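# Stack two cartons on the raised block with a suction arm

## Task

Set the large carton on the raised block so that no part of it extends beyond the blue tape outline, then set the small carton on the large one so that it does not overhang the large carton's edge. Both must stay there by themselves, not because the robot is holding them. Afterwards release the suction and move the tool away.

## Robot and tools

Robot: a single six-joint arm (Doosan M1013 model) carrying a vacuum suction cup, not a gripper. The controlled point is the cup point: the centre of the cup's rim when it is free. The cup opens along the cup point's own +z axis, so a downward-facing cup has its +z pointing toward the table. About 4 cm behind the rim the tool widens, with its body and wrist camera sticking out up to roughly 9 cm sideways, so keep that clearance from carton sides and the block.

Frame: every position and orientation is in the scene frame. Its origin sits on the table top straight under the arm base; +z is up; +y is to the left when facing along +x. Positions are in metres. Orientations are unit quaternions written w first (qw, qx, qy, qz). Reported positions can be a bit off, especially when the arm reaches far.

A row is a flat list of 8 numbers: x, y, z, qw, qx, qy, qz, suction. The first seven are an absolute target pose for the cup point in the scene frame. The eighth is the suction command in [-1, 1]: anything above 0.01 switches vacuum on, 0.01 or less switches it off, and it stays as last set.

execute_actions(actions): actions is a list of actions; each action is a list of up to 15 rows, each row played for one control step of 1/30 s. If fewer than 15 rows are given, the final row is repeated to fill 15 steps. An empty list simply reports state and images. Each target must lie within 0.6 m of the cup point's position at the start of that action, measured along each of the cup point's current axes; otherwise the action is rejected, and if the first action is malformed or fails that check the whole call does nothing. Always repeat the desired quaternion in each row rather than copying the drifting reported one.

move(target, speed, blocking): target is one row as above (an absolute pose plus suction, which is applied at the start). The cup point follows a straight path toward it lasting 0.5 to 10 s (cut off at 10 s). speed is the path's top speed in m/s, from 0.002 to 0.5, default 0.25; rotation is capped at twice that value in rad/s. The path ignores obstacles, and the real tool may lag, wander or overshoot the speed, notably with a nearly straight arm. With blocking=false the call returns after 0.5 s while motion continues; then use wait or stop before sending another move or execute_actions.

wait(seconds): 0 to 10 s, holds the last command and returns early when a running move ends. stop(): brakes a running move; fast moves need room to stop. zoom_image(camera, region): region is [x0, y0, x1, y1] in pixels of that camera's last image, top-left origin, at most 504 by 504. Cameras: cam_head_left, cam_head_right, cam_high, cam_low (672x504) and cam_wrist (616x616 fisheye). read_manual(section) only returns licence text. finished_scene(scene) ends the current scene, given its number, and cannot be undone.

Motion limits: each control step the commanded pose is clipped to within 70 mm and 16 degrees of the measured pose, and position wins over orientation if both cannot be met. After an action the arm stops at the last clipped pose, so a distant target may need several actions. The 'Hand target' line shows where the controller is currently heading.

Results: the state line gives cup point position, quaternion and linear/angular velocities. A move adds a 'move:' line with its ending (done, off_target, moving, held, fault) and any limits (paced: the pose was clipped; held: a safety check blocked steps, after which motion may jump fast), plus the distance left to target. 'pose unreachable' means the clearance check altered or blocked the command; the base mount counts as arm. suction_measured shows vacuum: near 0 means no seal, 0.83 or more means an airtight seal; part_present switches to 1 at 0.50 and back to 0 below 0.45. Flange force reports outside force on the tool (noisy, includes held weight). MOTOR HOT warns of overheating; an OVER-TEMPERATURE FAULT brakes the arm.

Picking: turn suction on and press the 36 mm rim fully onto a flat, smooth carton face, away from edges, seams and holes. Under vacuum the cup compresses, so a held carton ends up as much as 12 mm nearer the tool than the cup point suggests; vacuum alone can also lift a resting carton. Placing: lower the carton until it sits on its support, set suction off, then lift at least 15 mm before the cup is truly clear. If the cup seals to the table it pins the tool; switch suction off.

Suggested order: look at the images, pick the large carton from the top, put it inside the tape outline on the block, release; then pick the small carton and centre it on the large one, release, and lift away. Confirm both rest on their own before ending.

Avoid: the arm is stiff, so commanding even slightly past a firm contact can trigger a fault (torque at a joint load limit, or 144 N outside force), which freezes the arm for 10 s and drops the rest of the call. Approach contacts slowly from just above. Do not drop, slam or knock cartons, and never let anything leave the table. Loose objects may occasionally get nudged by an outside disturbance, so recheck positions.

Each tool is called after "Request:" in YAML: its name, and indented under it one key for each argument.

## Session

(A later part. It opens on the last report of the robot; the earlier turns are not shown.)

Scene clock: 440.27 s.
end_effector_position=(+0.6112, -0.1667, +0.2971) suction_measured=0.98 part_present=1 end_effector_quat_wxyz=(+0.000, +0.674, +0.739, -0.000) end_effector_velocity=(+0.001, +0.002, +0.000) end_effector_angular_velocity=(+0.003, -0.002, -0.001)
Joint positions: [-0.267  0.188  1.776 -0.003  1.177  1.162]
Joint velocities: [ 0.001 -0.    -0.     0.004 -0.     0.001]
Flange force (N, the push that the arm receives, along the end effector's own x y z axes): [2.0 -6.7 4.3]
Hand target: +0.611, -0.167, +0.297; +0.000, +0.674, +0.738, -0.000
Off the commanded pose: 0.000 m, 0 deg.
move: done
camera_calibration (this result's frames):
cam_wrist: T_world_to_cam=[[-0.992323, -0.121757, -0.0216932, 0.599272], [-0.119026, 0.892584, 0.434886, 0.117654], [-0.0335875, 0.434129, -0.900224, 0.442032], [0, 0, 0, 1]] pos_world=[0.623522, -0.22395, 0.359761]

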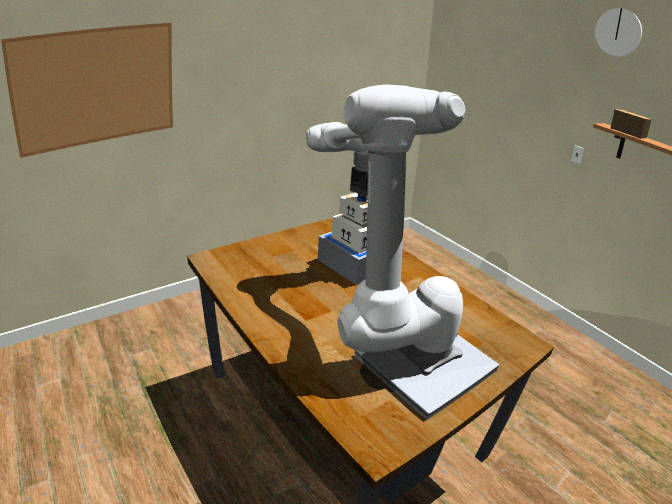

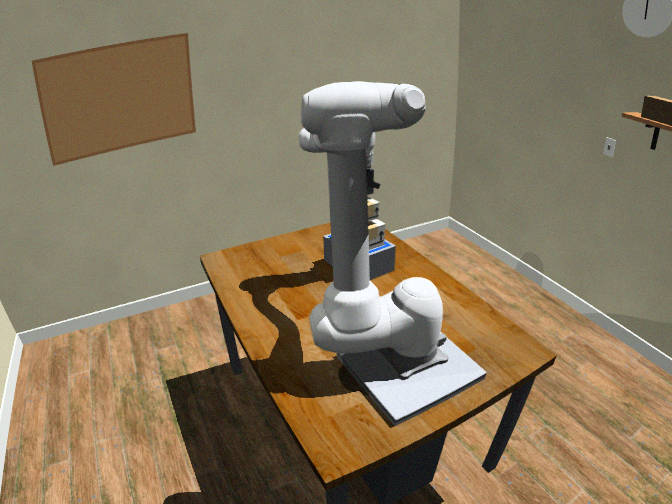

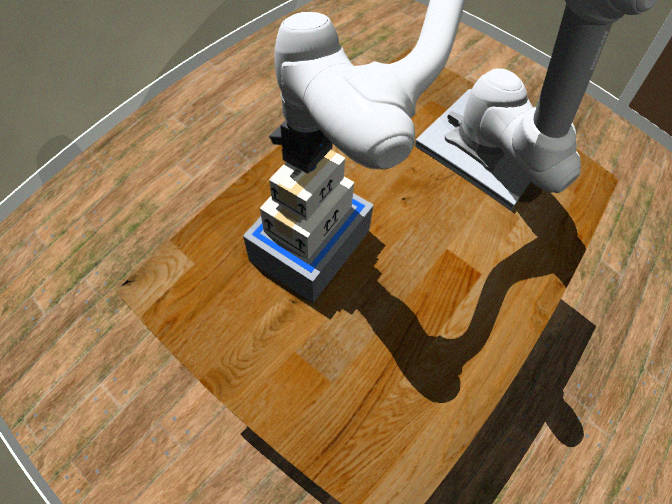

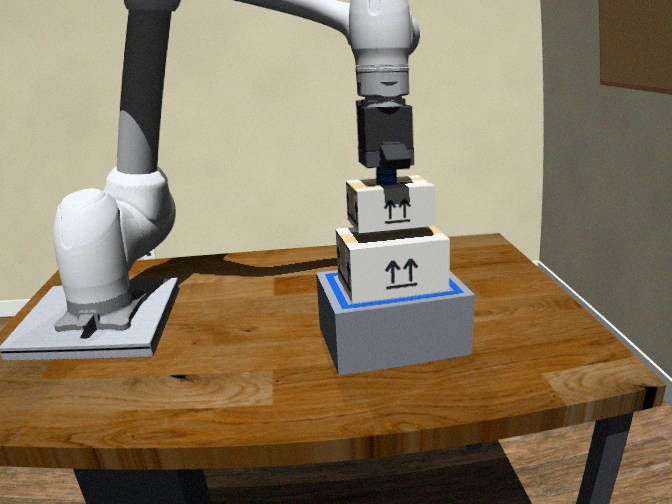

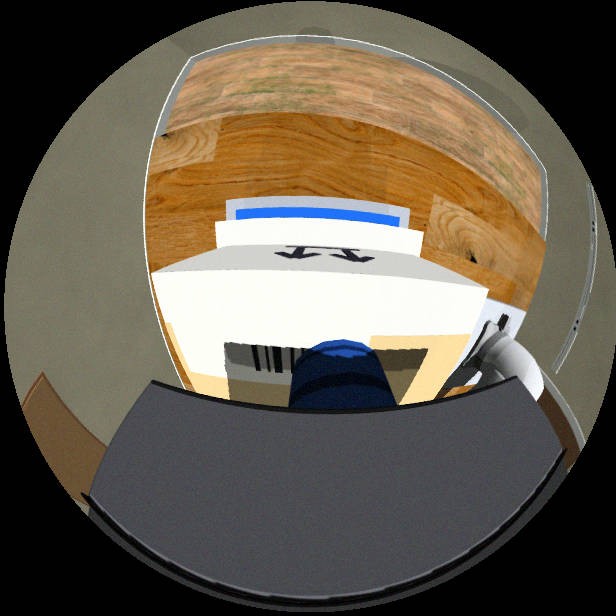

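Request:
move:
  target: [0.6114, -0.1685, 0.283, 0, 0.6743, 0.7385, 0, 1]
  speed: 0.04

Request:
zoom_image:
  camera: "cam_low"
  region: [325, 170, 465, 260]

Request:
zoom_image:
  camera: "cam_high"
  region: [235, 140, 385, 290]

Scene clock: 454.57 s.
end_effector_position=(+0.6114, -0.1685, +0.2830) suction_measured=0.98 part_present=1 end_effector_quat_wxyz=(+0.000, +0.674, +0.738, +0.000) end_effector_velocity=(-0.000, -0.000, +0.001) end_effector_angular_velocity=(-0.003, -0.001, +0.000)
Joint positions: [-0.27   0.198  1.79  -0.002  1.152  1.159]
Joint velocities: [ 0.    -0.001  0.    -0.002 -0.001  0.001]
Flange force (N, the push that the arm receives, along the end effector's own x y z axes): [1.8 -4.6 2.5]
Hand target: +0.611, -0.168, +0.283; +0.000, +0.674, +0.738, -0.000
Off the commanded pose: 0.000 m, 0 deg.
move: done
camera_calibration (this result's frames):
cam_wrist: T_world_to_cam=[[-0.992337, -0.121629, -0.021752, 0.598992], [-0.118929, 0.892492, 0.435102, 0.125246], [-0.0335076, 0.434355, -0.900119, 0.430144], [0, 0, 0, 1]] pos_world=[0.623711, -0.225761, 0.345715]

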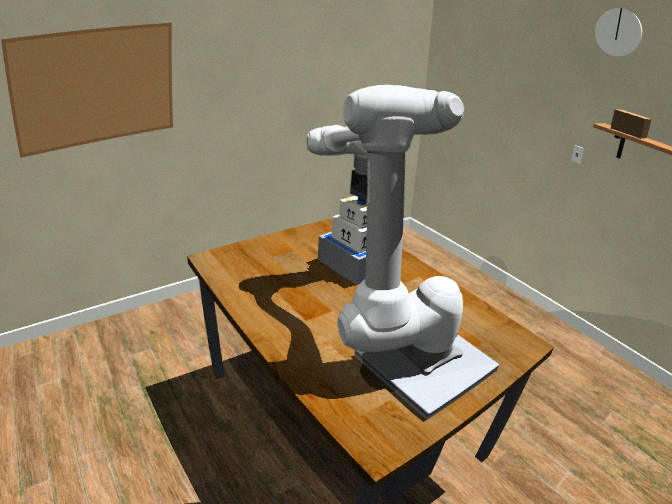

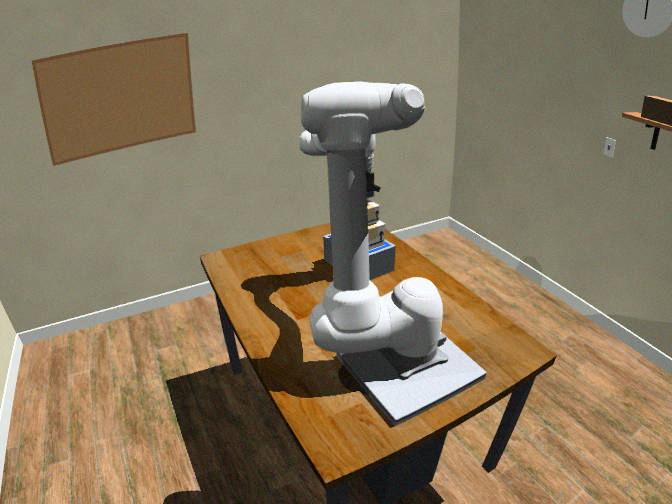

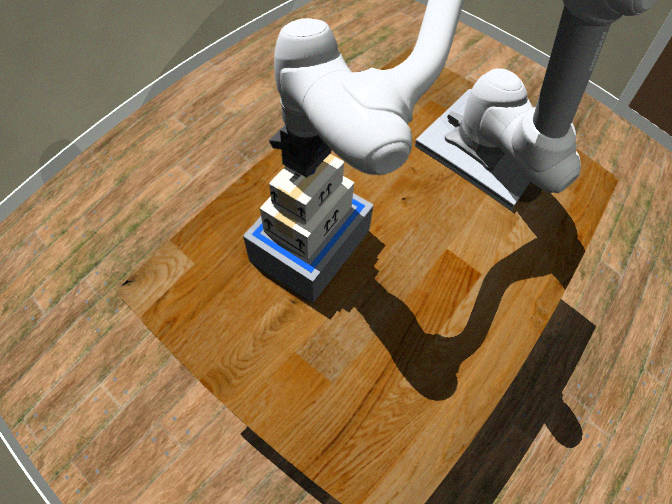

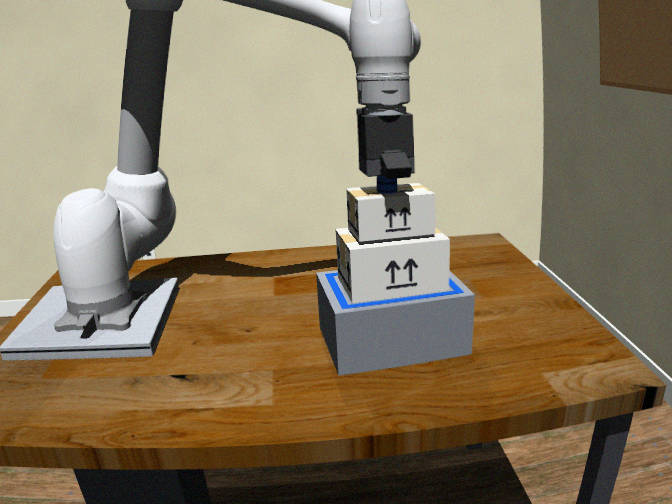

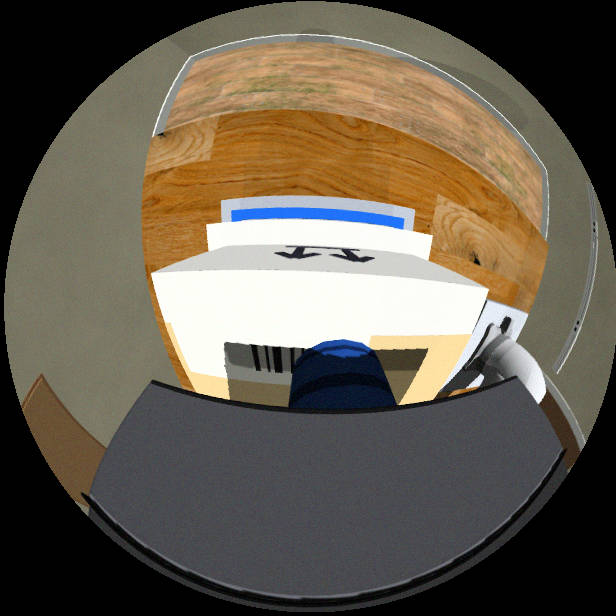

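Region (325, 170, 465, 260) of cam_low's 672x504 image, scaled by 3.600, with more detail than that image has; it fills the top 324 rows of this view, and the rest is white.

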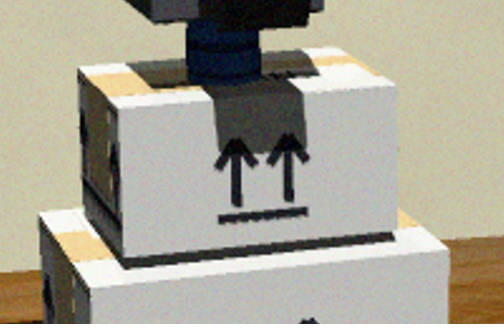

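Region (235, 140, 385, 290) of cam_high's 672x504 image, scaled by 3.360, with more detail than that image has.

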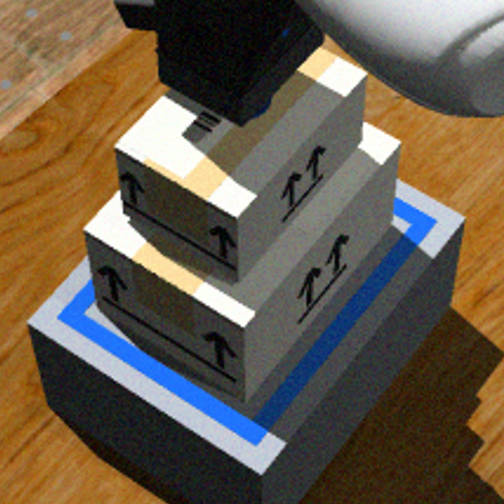

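Request:
move:
  target: [0.6114, -0.1685, 0.2785, 0, 0.6743, 0.7385, 0, 1]
  speed: 0.012

Request:
zoom_image:
  camera: "cam_low"
  region: [325, 170, 465, 260]

Scene clock: 461.33 s.
end_effector_position=(+0.6114, -0.1685, +0.2785) suction_measured=0.98 part_present=1 end_effector_quat_wxyz=(-0.000, +0.674, +0.738, +0.000) end_effector_velocity=(+0.000, -0.000, +0.001) end_effector_angular_velocity=(+0.000, -0.003, -0.001)
Joint positions: [-0.27   0.201  1.795 -0.002  1.144  1.159]
Joint velocities: [-0.    -0.002 -0.     0.001 -0.001 -0.   ]
Flange force (N, the push that the arm receives, along the end effector's own x y z axes): [1.3 -7.2 3.0]
Hand target: +0.611, -0.168, +0.279; +0.000, +0.674, +0.738, -0.000
Off the commanded pose: 0.000 m, 0 deg.
move: done
camera_calibration (this result's frames):
cam_wrist: T_world_to_cam=[[-0.992338, -0.121627, -0.0217475, 0.598893], [-0.118924, 0.892488, 0.435112, 0.127205], [-0.0335119, 0.434364, -0.900114, 0.426085], [0, 0, 0, 1]] pos_world=[0.623711, -0.225763, 0.341201]

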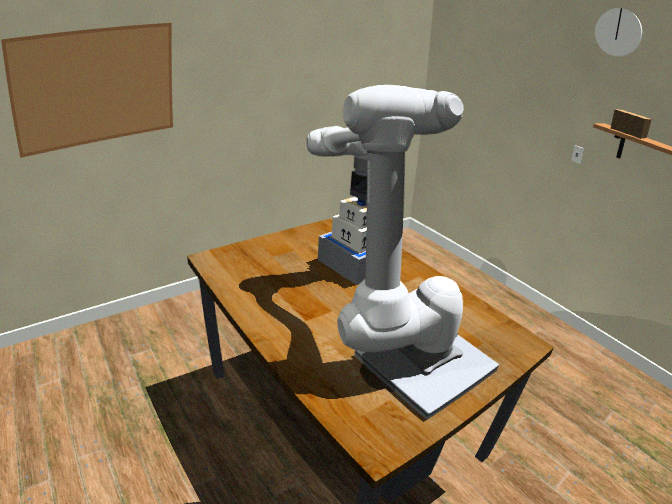

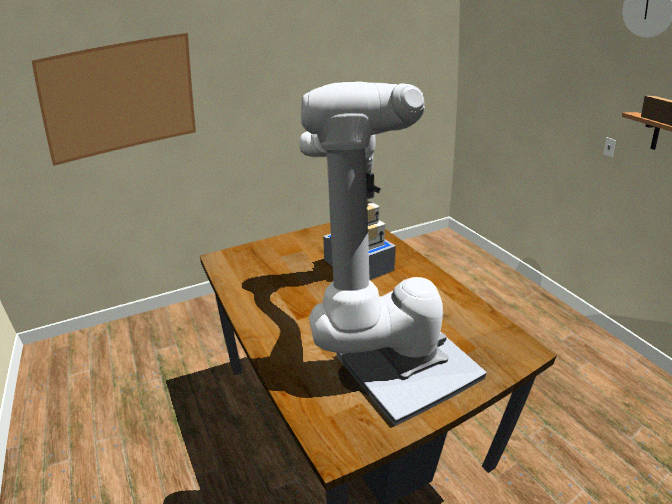

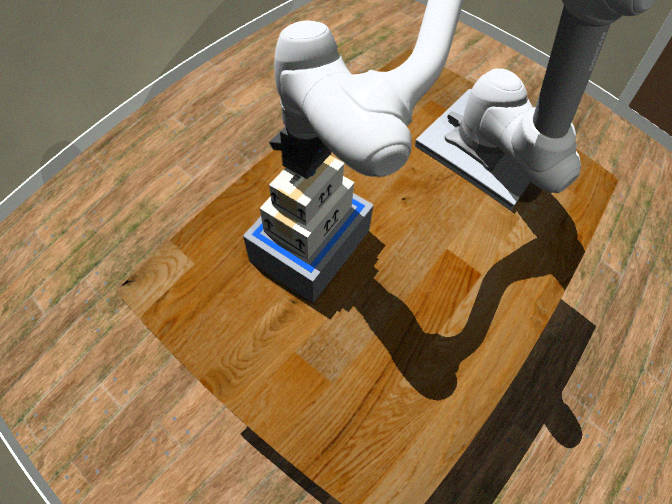

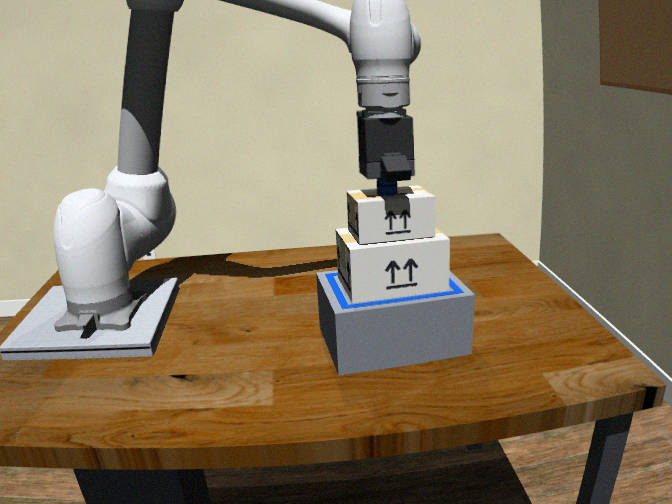

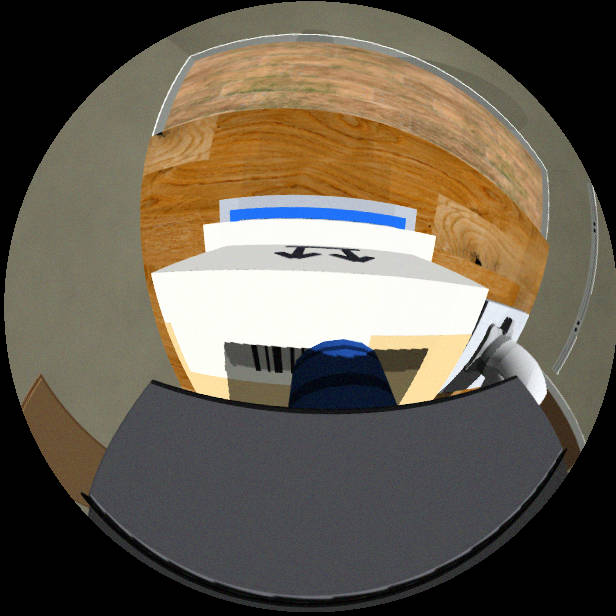

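Region (325, 170, 465, 260) of cam_low's 672x504 image, scaled by 3.600, with more detail than that image has; it fills the top 324 rows of this view, and the rest is white.

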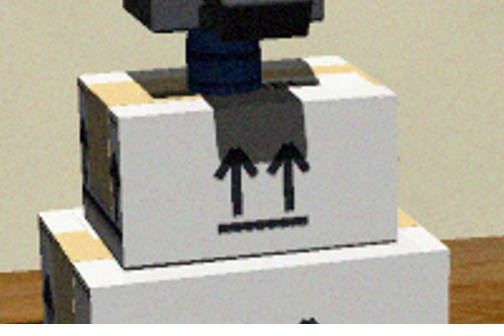

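Request:
move:
  target: [0.6114, -0.1685, 0.2775, 0, 0.6743, 0.7385, 0, 1]
  speed: 0.005

Scene clock: 466.33 s.
end_effector_position=(+0.6114, -0.1685, +0.2775) suction_measured=0.98 part_present=1 end_effector_quat_wxyz=(+0.000, +0.674, +0.738, -0.000) end_effector_velocity=(+0.000, -0.001, -0.000) end_effector_angular_velocity=(-0.001, +0.001, -0.002)
Joint positions: [-0.27   0.202  1.797 -0.002  1.142  1.159]
Joint velocities: [-0.002  0.001 -0.001 -0.001  0.     0.001]
Flange force (N, the push that the arm receives, along the end effector's own x y z axes): [-0.4 -4.5 5.3]
Hand target: +0.611, -0.168, +0.278; +0.000, +0.674, +0.738, -0.000
Off the commanded pose: 0.000 m, 0 deg.
move: done
camera_calibration (this result's frames):
cam_wrist: T_world_to_cam=[[-0.992336, -0.121641, -0.0217363, 0.598863], [-0.118933, 0.892494, 0.435096, 0.127655], [-0.033526, 0.434347, -0.900121, 0.42519], [0, 0, 0, 1]] pos_world=[0.62371, -0.225765, 0.340197]

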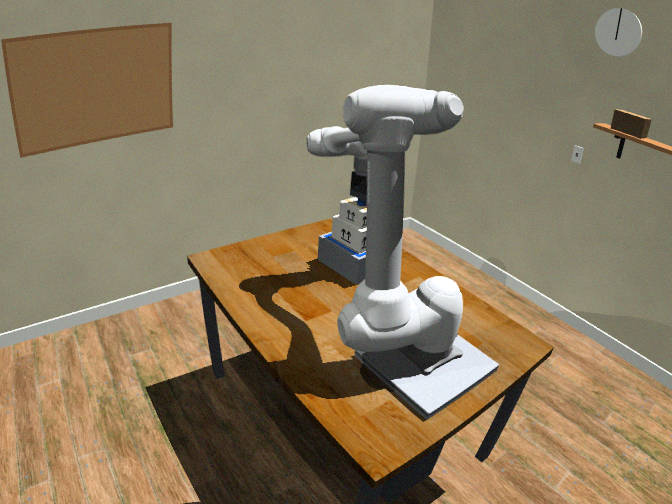

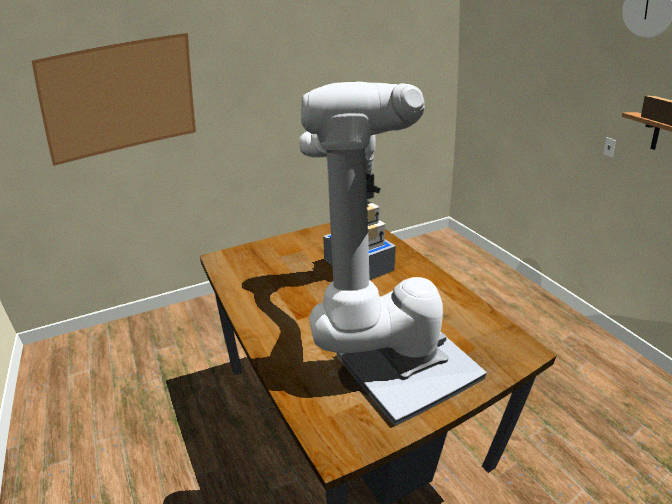

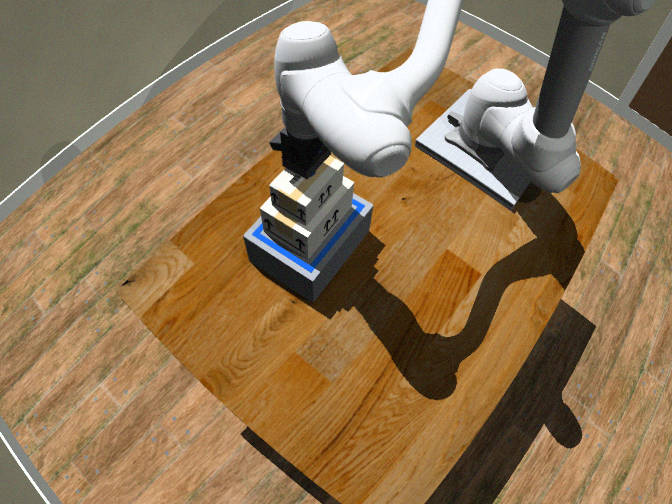

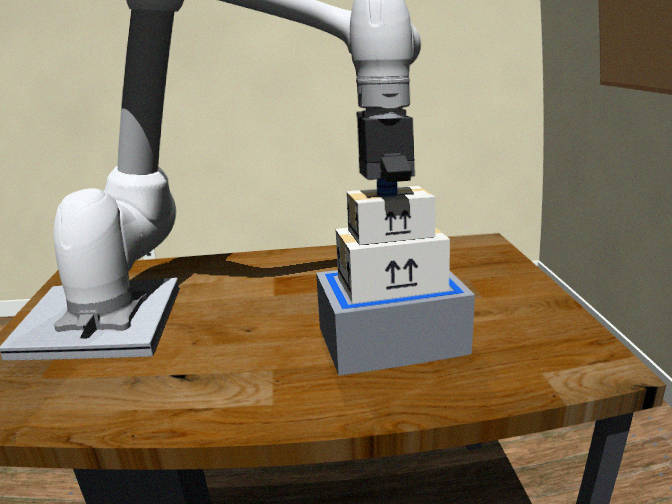

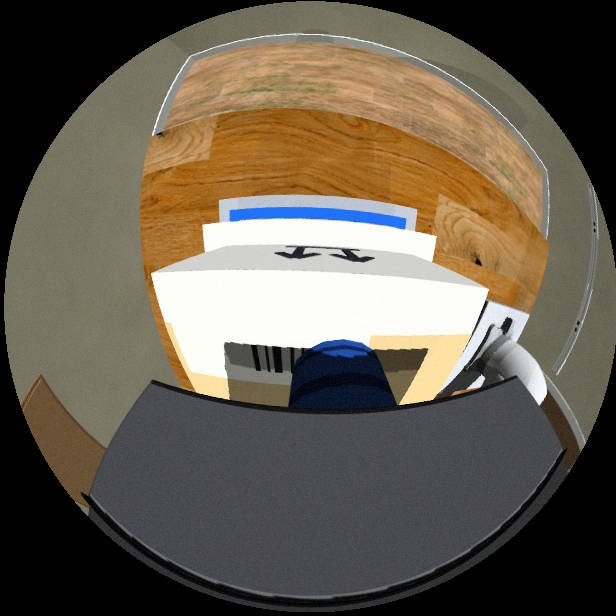

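Request:
move:
  target: [0.6114, -0.1685, 0.2767, 0, 0.6743, 0.7385, 0, 1]
  speed: 0.004

Scene clock: 472.67 s.
end_effector_position=(+0.6114, -0.1685, +0.2767) suction_measured=0.98 part_present=1 end_effector_quat_wxyz=(+0.000, +0.674, +0.738, +0.000) end_effector_velocity=(-0.001, -0.000, +0.000) end_effector_angular_velocity=(+0.000, +0.000, +0.000)
Joint positions: [-0.27   0.202  1.797 -0.002  1.141  1.159]
Joint velocities: [-0.001 -0.001  0.001  0.     0.001 -0.001]
Flange force (N, the push that the arm receives, along the end effector's own x y z axes): [2.3 -3.4 3.5]
Hand target: +0.611, -0.168, +0.277; +0.000, +0.674, +0.738, -0.000
Off the commanded pose: 0.000 m, 0 deg.
move: done
camera_calibration (this result's frames):
cam_wrist: T_world_to_cam=[[-0.992336, -0.121638, -0.0217401, 0.598846], [-0.118932, 0.892495, 0.435096, 0.128003], [-0.0335214, 0.434347, -0.900122, 0.42447], [0, 0, 0, 1]] pos_world=[0.623709, -0.225767, 0.3394]

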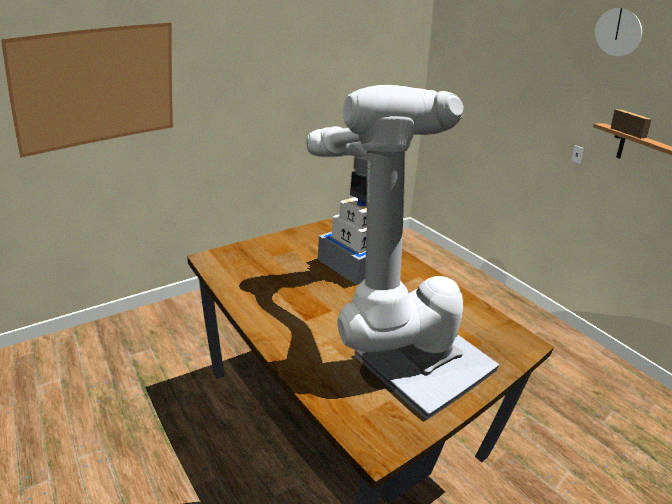

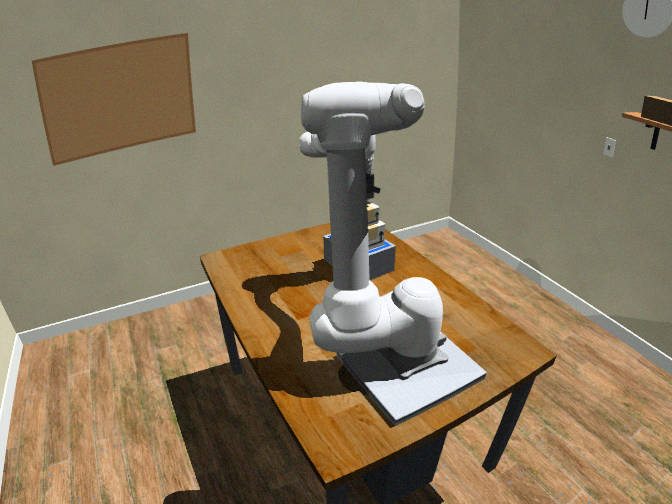

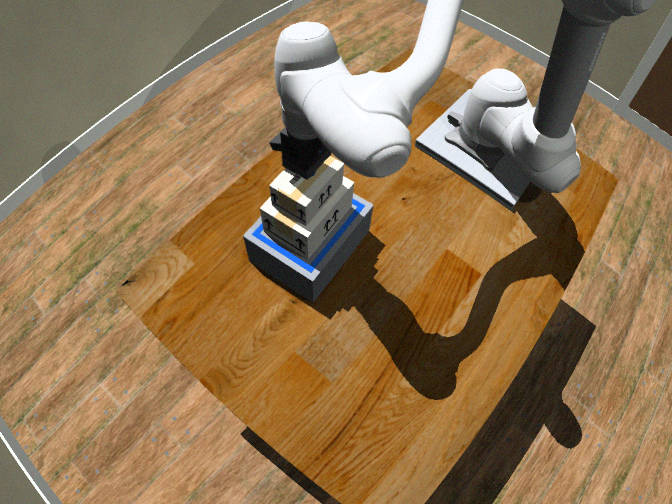

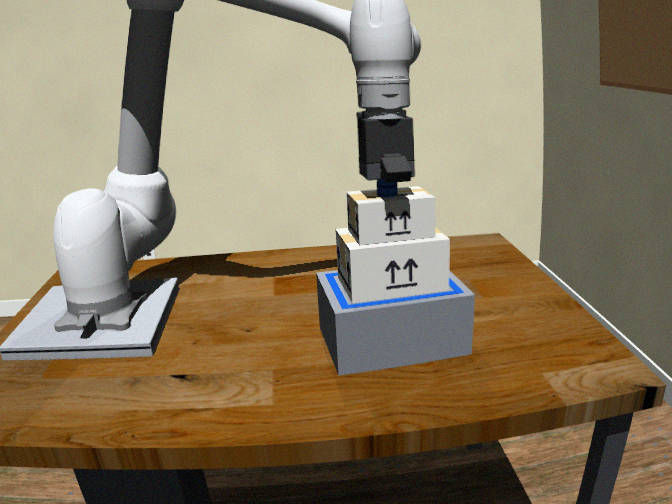

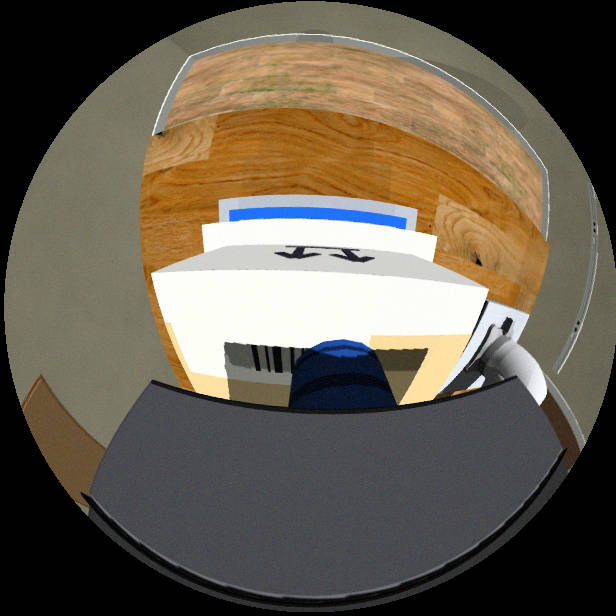

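Request:
execute_actions:
  actions:
    - [[0.6114, -0.1685, 0.2764, 0, 0.6743, 0.7385, 0, 1], [0.6114, -0.1685, 0.2762, 0, 0.6743, 0.7385, 0, 1], [0.6114, -0.1685, 0.276, 0, 0.6743, 0.7385, 0, 1], [0.6114, -0.1685, 0.2758, 0, 0.6743, 0.7385, 0, 1]]

Scene clock: 476.30 s.
end_effector_position=(+0.6114, -0.1685, +0.2759) suction_measured=0.98 part_present=1 end_effector_quat_wxyz=(+0.000, +0.674, +0.738, +0.000) end_effector_velocity=(-0.000, -0.001, +0.000) end_effector_angular_velocity=(+0.000, +0.001, -0.000)
Joint positions: [-0.27   0.203  1.798 -0.002  1.139  1.159]
Joint velocities: [-0.001 -0.    -0.001 -0.     0.002 -0.001]
Flange force (N, the push that the arm receives, along the end effector's own x y z axes): [3.4 -13.8 -30.8]
Hand target: +0.611, -0.168, +0.276; +0.000, +0.674, +0.738, -0.000
Off the commanded pose: 0.000 m, 0 deg.
camera_calibration (this result's frames):
cam_wrist: T_world_to_cam=[[-0.992333, -0.121642, -0.0218516, 0.59886], [-0.118986, 0.89251, 0.435049, 0.128408], [-0.0334175, 0.434314, -0.900142, 0.423666], [0, 0, 0, 1]] pos_world=[0.623706, -0.225763, 0.338581]

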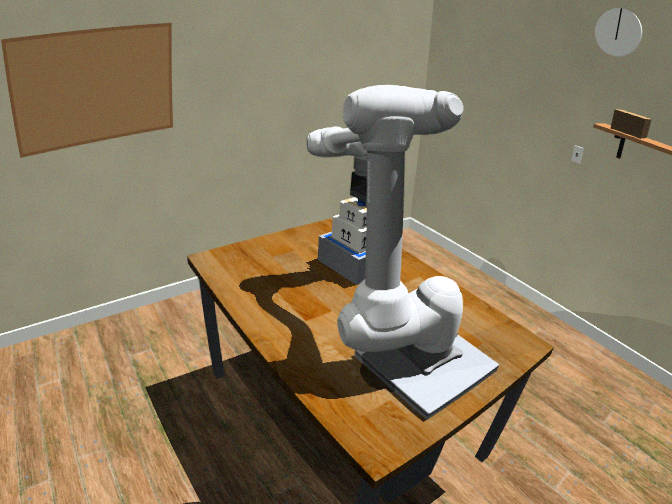

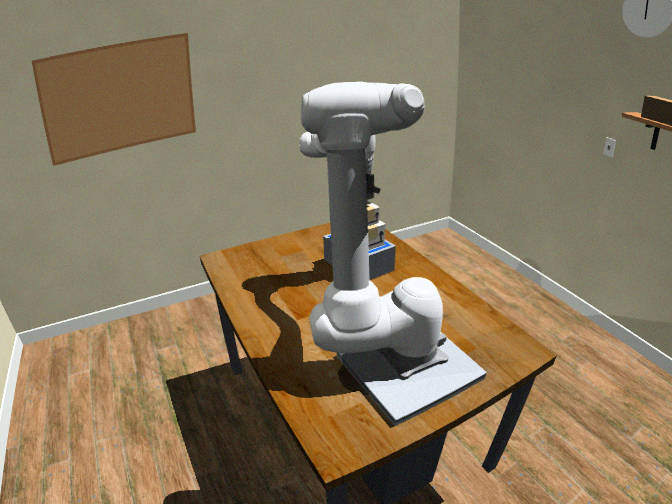

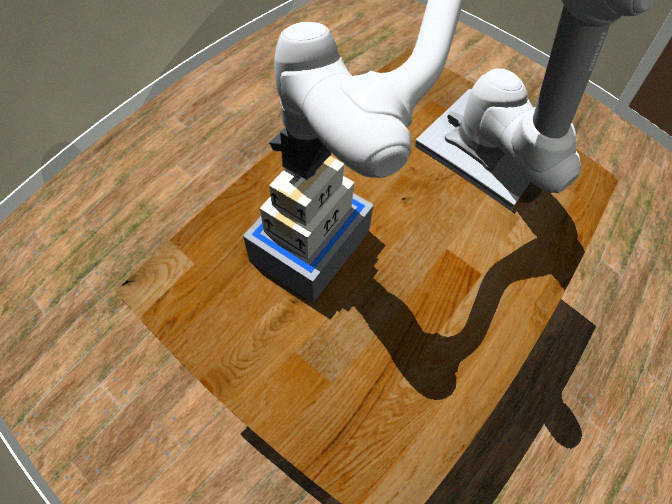

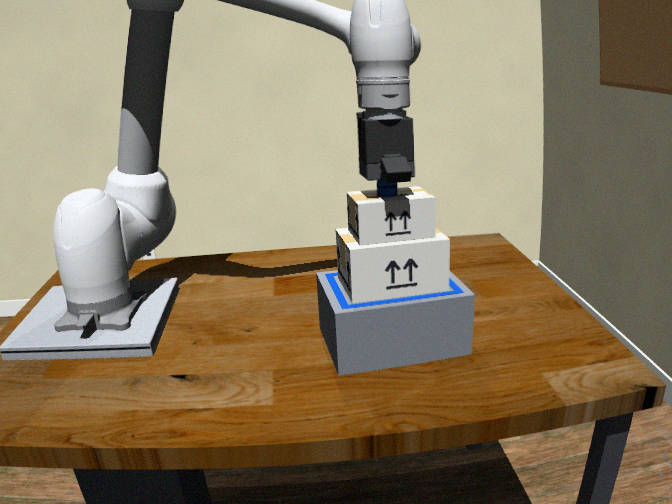

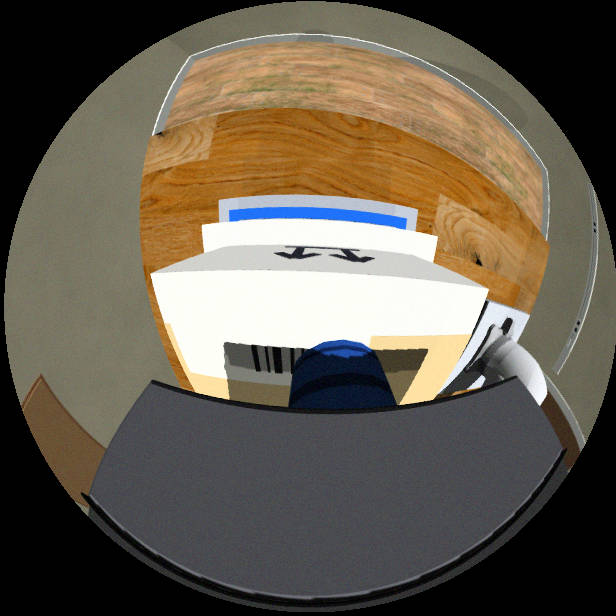

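Contact. Release and lift clear.

Request:
execute_actions:
  actions:
    - [[0.6114, -0.1685, 0.2766, 0, 0.6743, 0.7385, 0, -1]]

Request:
move:
  target: [0.6114, -0.1685, 0.37, 0, 0.6743, 0.7385, 0, -1]
  speed: 0.15

Request:
zoom_image:
  camera: "cam_high"
  region: [235, 130, 395, 300]

Request:
zoom_image:
  camera: "cam_low"
  region: [305, 170, 485, 330]

Scene clock: 488.07 s.
end_effector_position=(+0.6114, -0.1685, +0.2764) suction_measured=0.01 part_present=0 end_effector_quat_wxyz=(-0.000, +0.674, +0.738, -0.000) end_effector_velocity=(+0.000, +0.000, +0.000) end_effector_angular_velocity=(-0.001, -0.001, +0.001)
Joint positions: [-0.27   0.203  1.798 -0.002  1.141  1.159]
Joint velocities: [ 0.001 -0.     0.    -0.001 -0.001  0.   ]
Flange force (N, the push that the arm receives, along the end effector's own x y z axes): [1.1 -7.6 -14.9]
Hand target: +0.611, -0.169, +0.277; -0.000, +0.674, +0.738, -0.000
Off the commanded pose: 0.000 m, 0 deg.
camera_calibration (this result's frames):
cam_wrist: T_world_to_cam=[[-0.992341, -0.121636, -0.0215555, 0.598814], [-0.118847, 0.892467, 0.435175, 0.128047], [-0.0336953, 0.434404, -0.900088, 0.424349], [0, 0, 0, 1]] pos_world=[0.623744, -0.22578, 0.339136]

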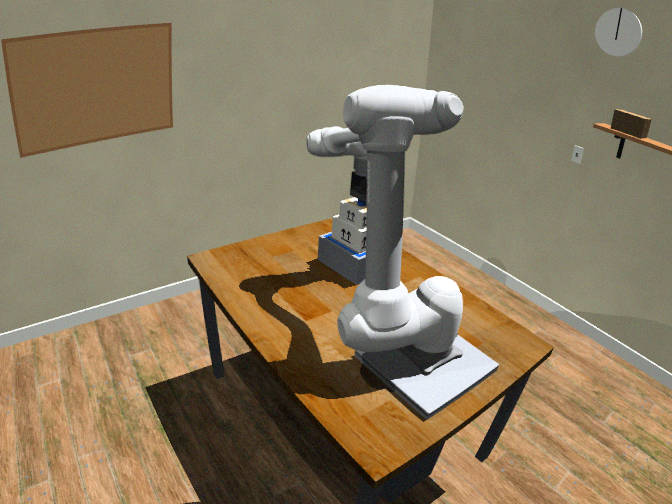

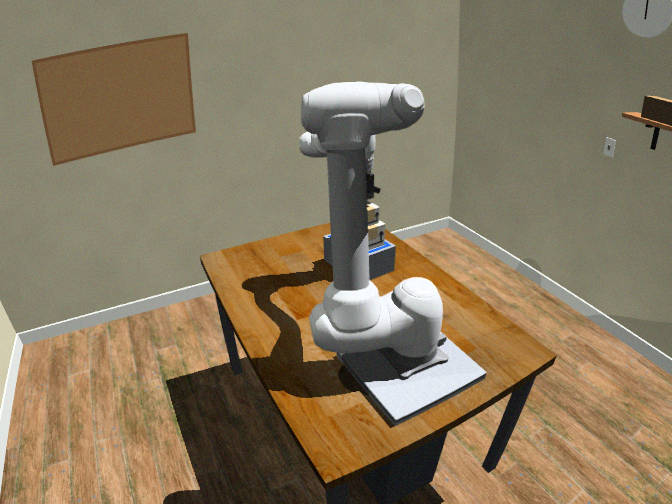

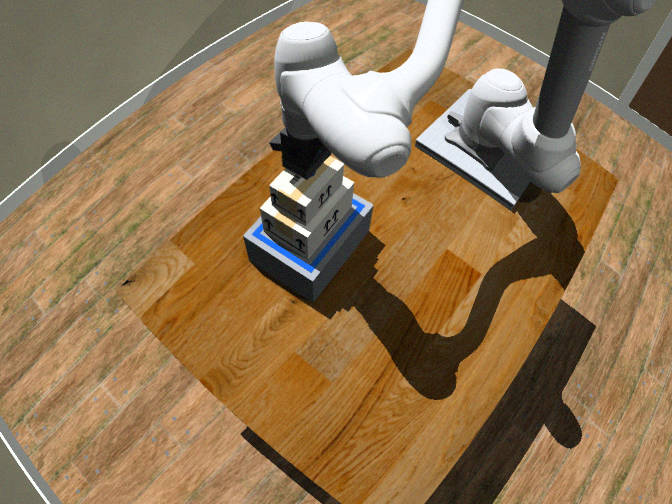

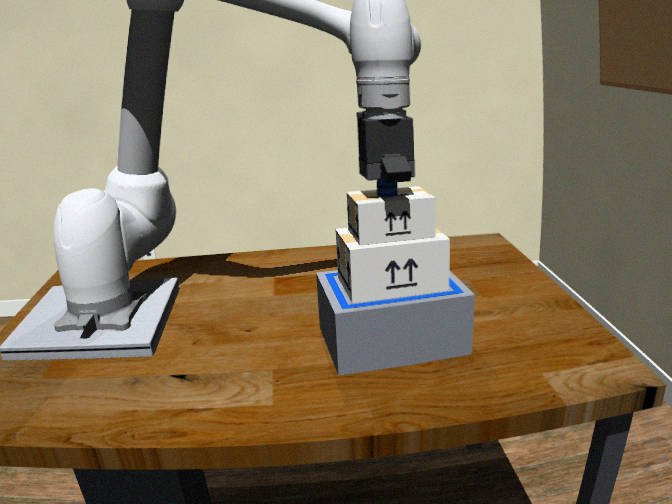

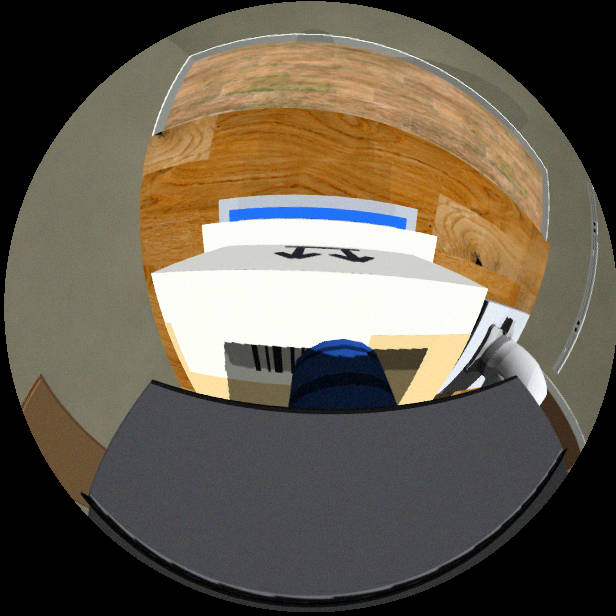

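Scene clock: 489.00 s.
end_effector_position=(+0.6114, -0.1685, +0.3700) suction_measured=0.01 part_present=0 end_effector_quat_wxyz=(+0.000, +0.674, +0.738, +0.000) end_effector_velocity=(+0.000, -0.000, +0.001) end_effector_angular_velocity=(-0.001, -0.002, +0.001)
Joint positions: [-0.27   0.151  1.682 -0.002  1.308  1.159]
Joint velocities: [ 0.    -0.001 -0.001 -0.    -0.001 -0.001]
Flange force (N, the push that the arm receives, along the end effector's own x y z axes): [2.4 -3.4 0.8]
Hand target: +0.611, -0.169, +0.370; -0.000, +0.674, +0.738, +0.000
Off the commanded pose: 0.000 m, 0 deg.
move: done
camera_calibration (this result's frames):
cam_wrist: T_world_to_cam=[[-0.992337, -0.12162, -0.021795, 0.600886], [-0.118939, 0.892493, 0.435098, 0.0874329], [-0.0334647, 0.434356, -0.900119, 0.508407], [0, 0, 0, 1]] pos_world=[0.623695, -0.225783, 0.432681]

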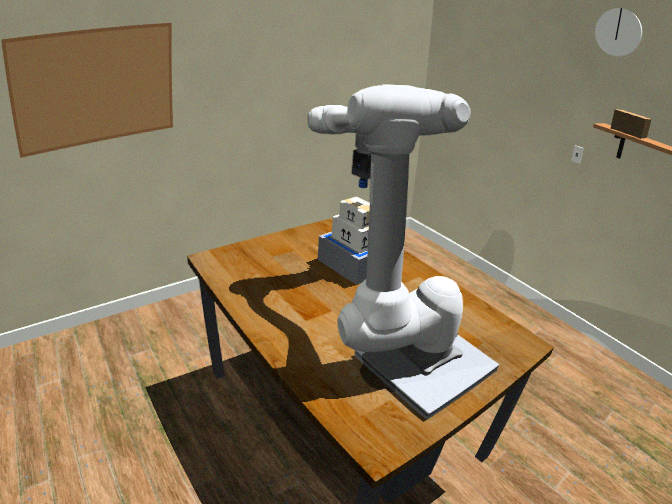

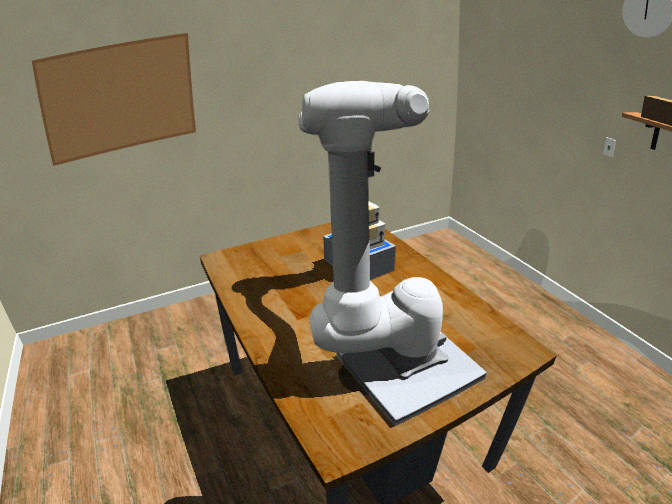

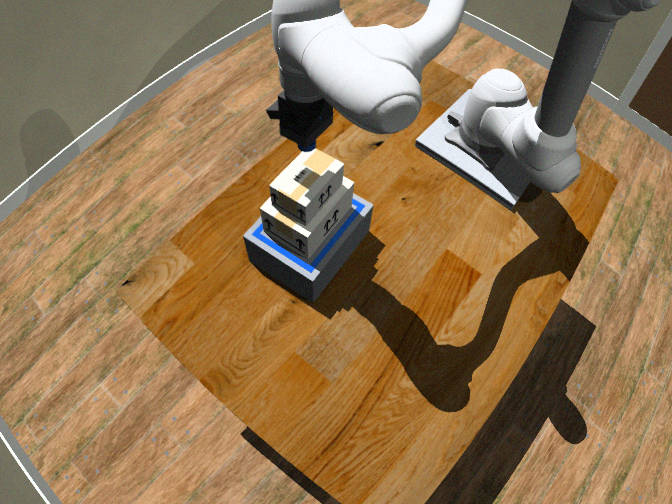

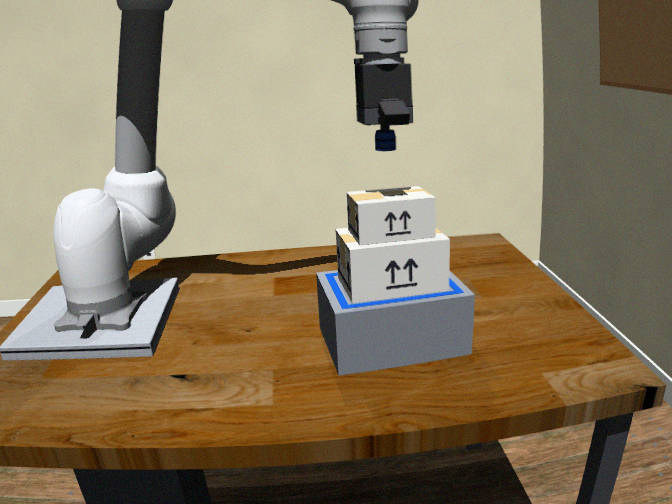

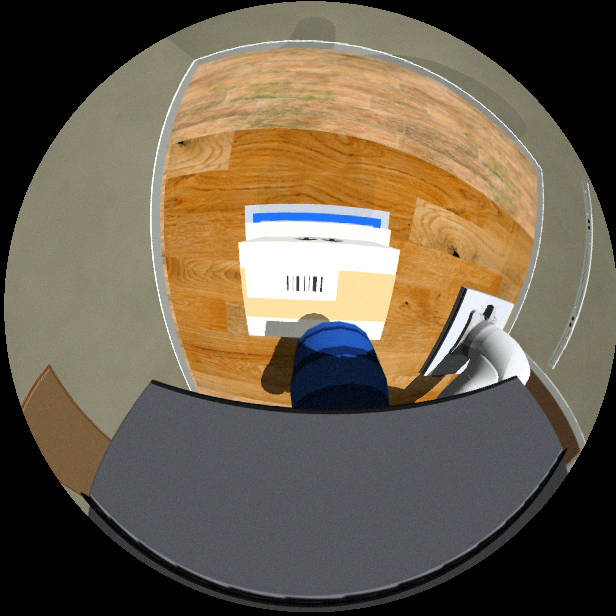

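Region (235, 130, 395, 300) of cam_high's 672x504 image, scaled by 2.965, with more detail than that image has; it fills the left 474 columns of this view, and the rest is white.

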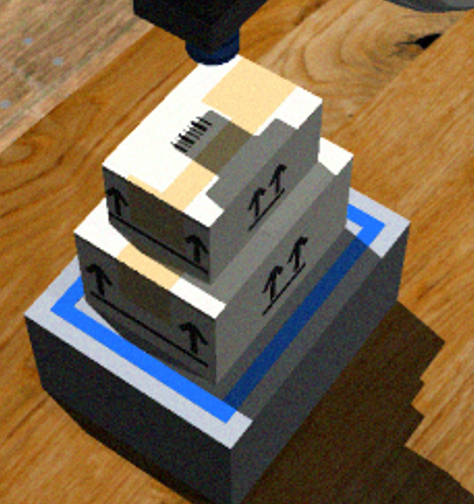

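Region (305, 170, 485, 330) of cam_low's 672x504 image, scaled by 2.800, with more detail than that image has.

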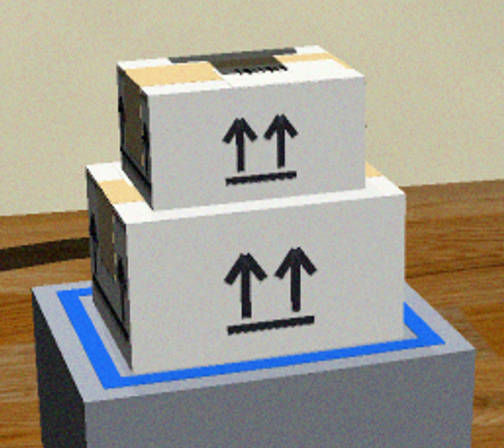

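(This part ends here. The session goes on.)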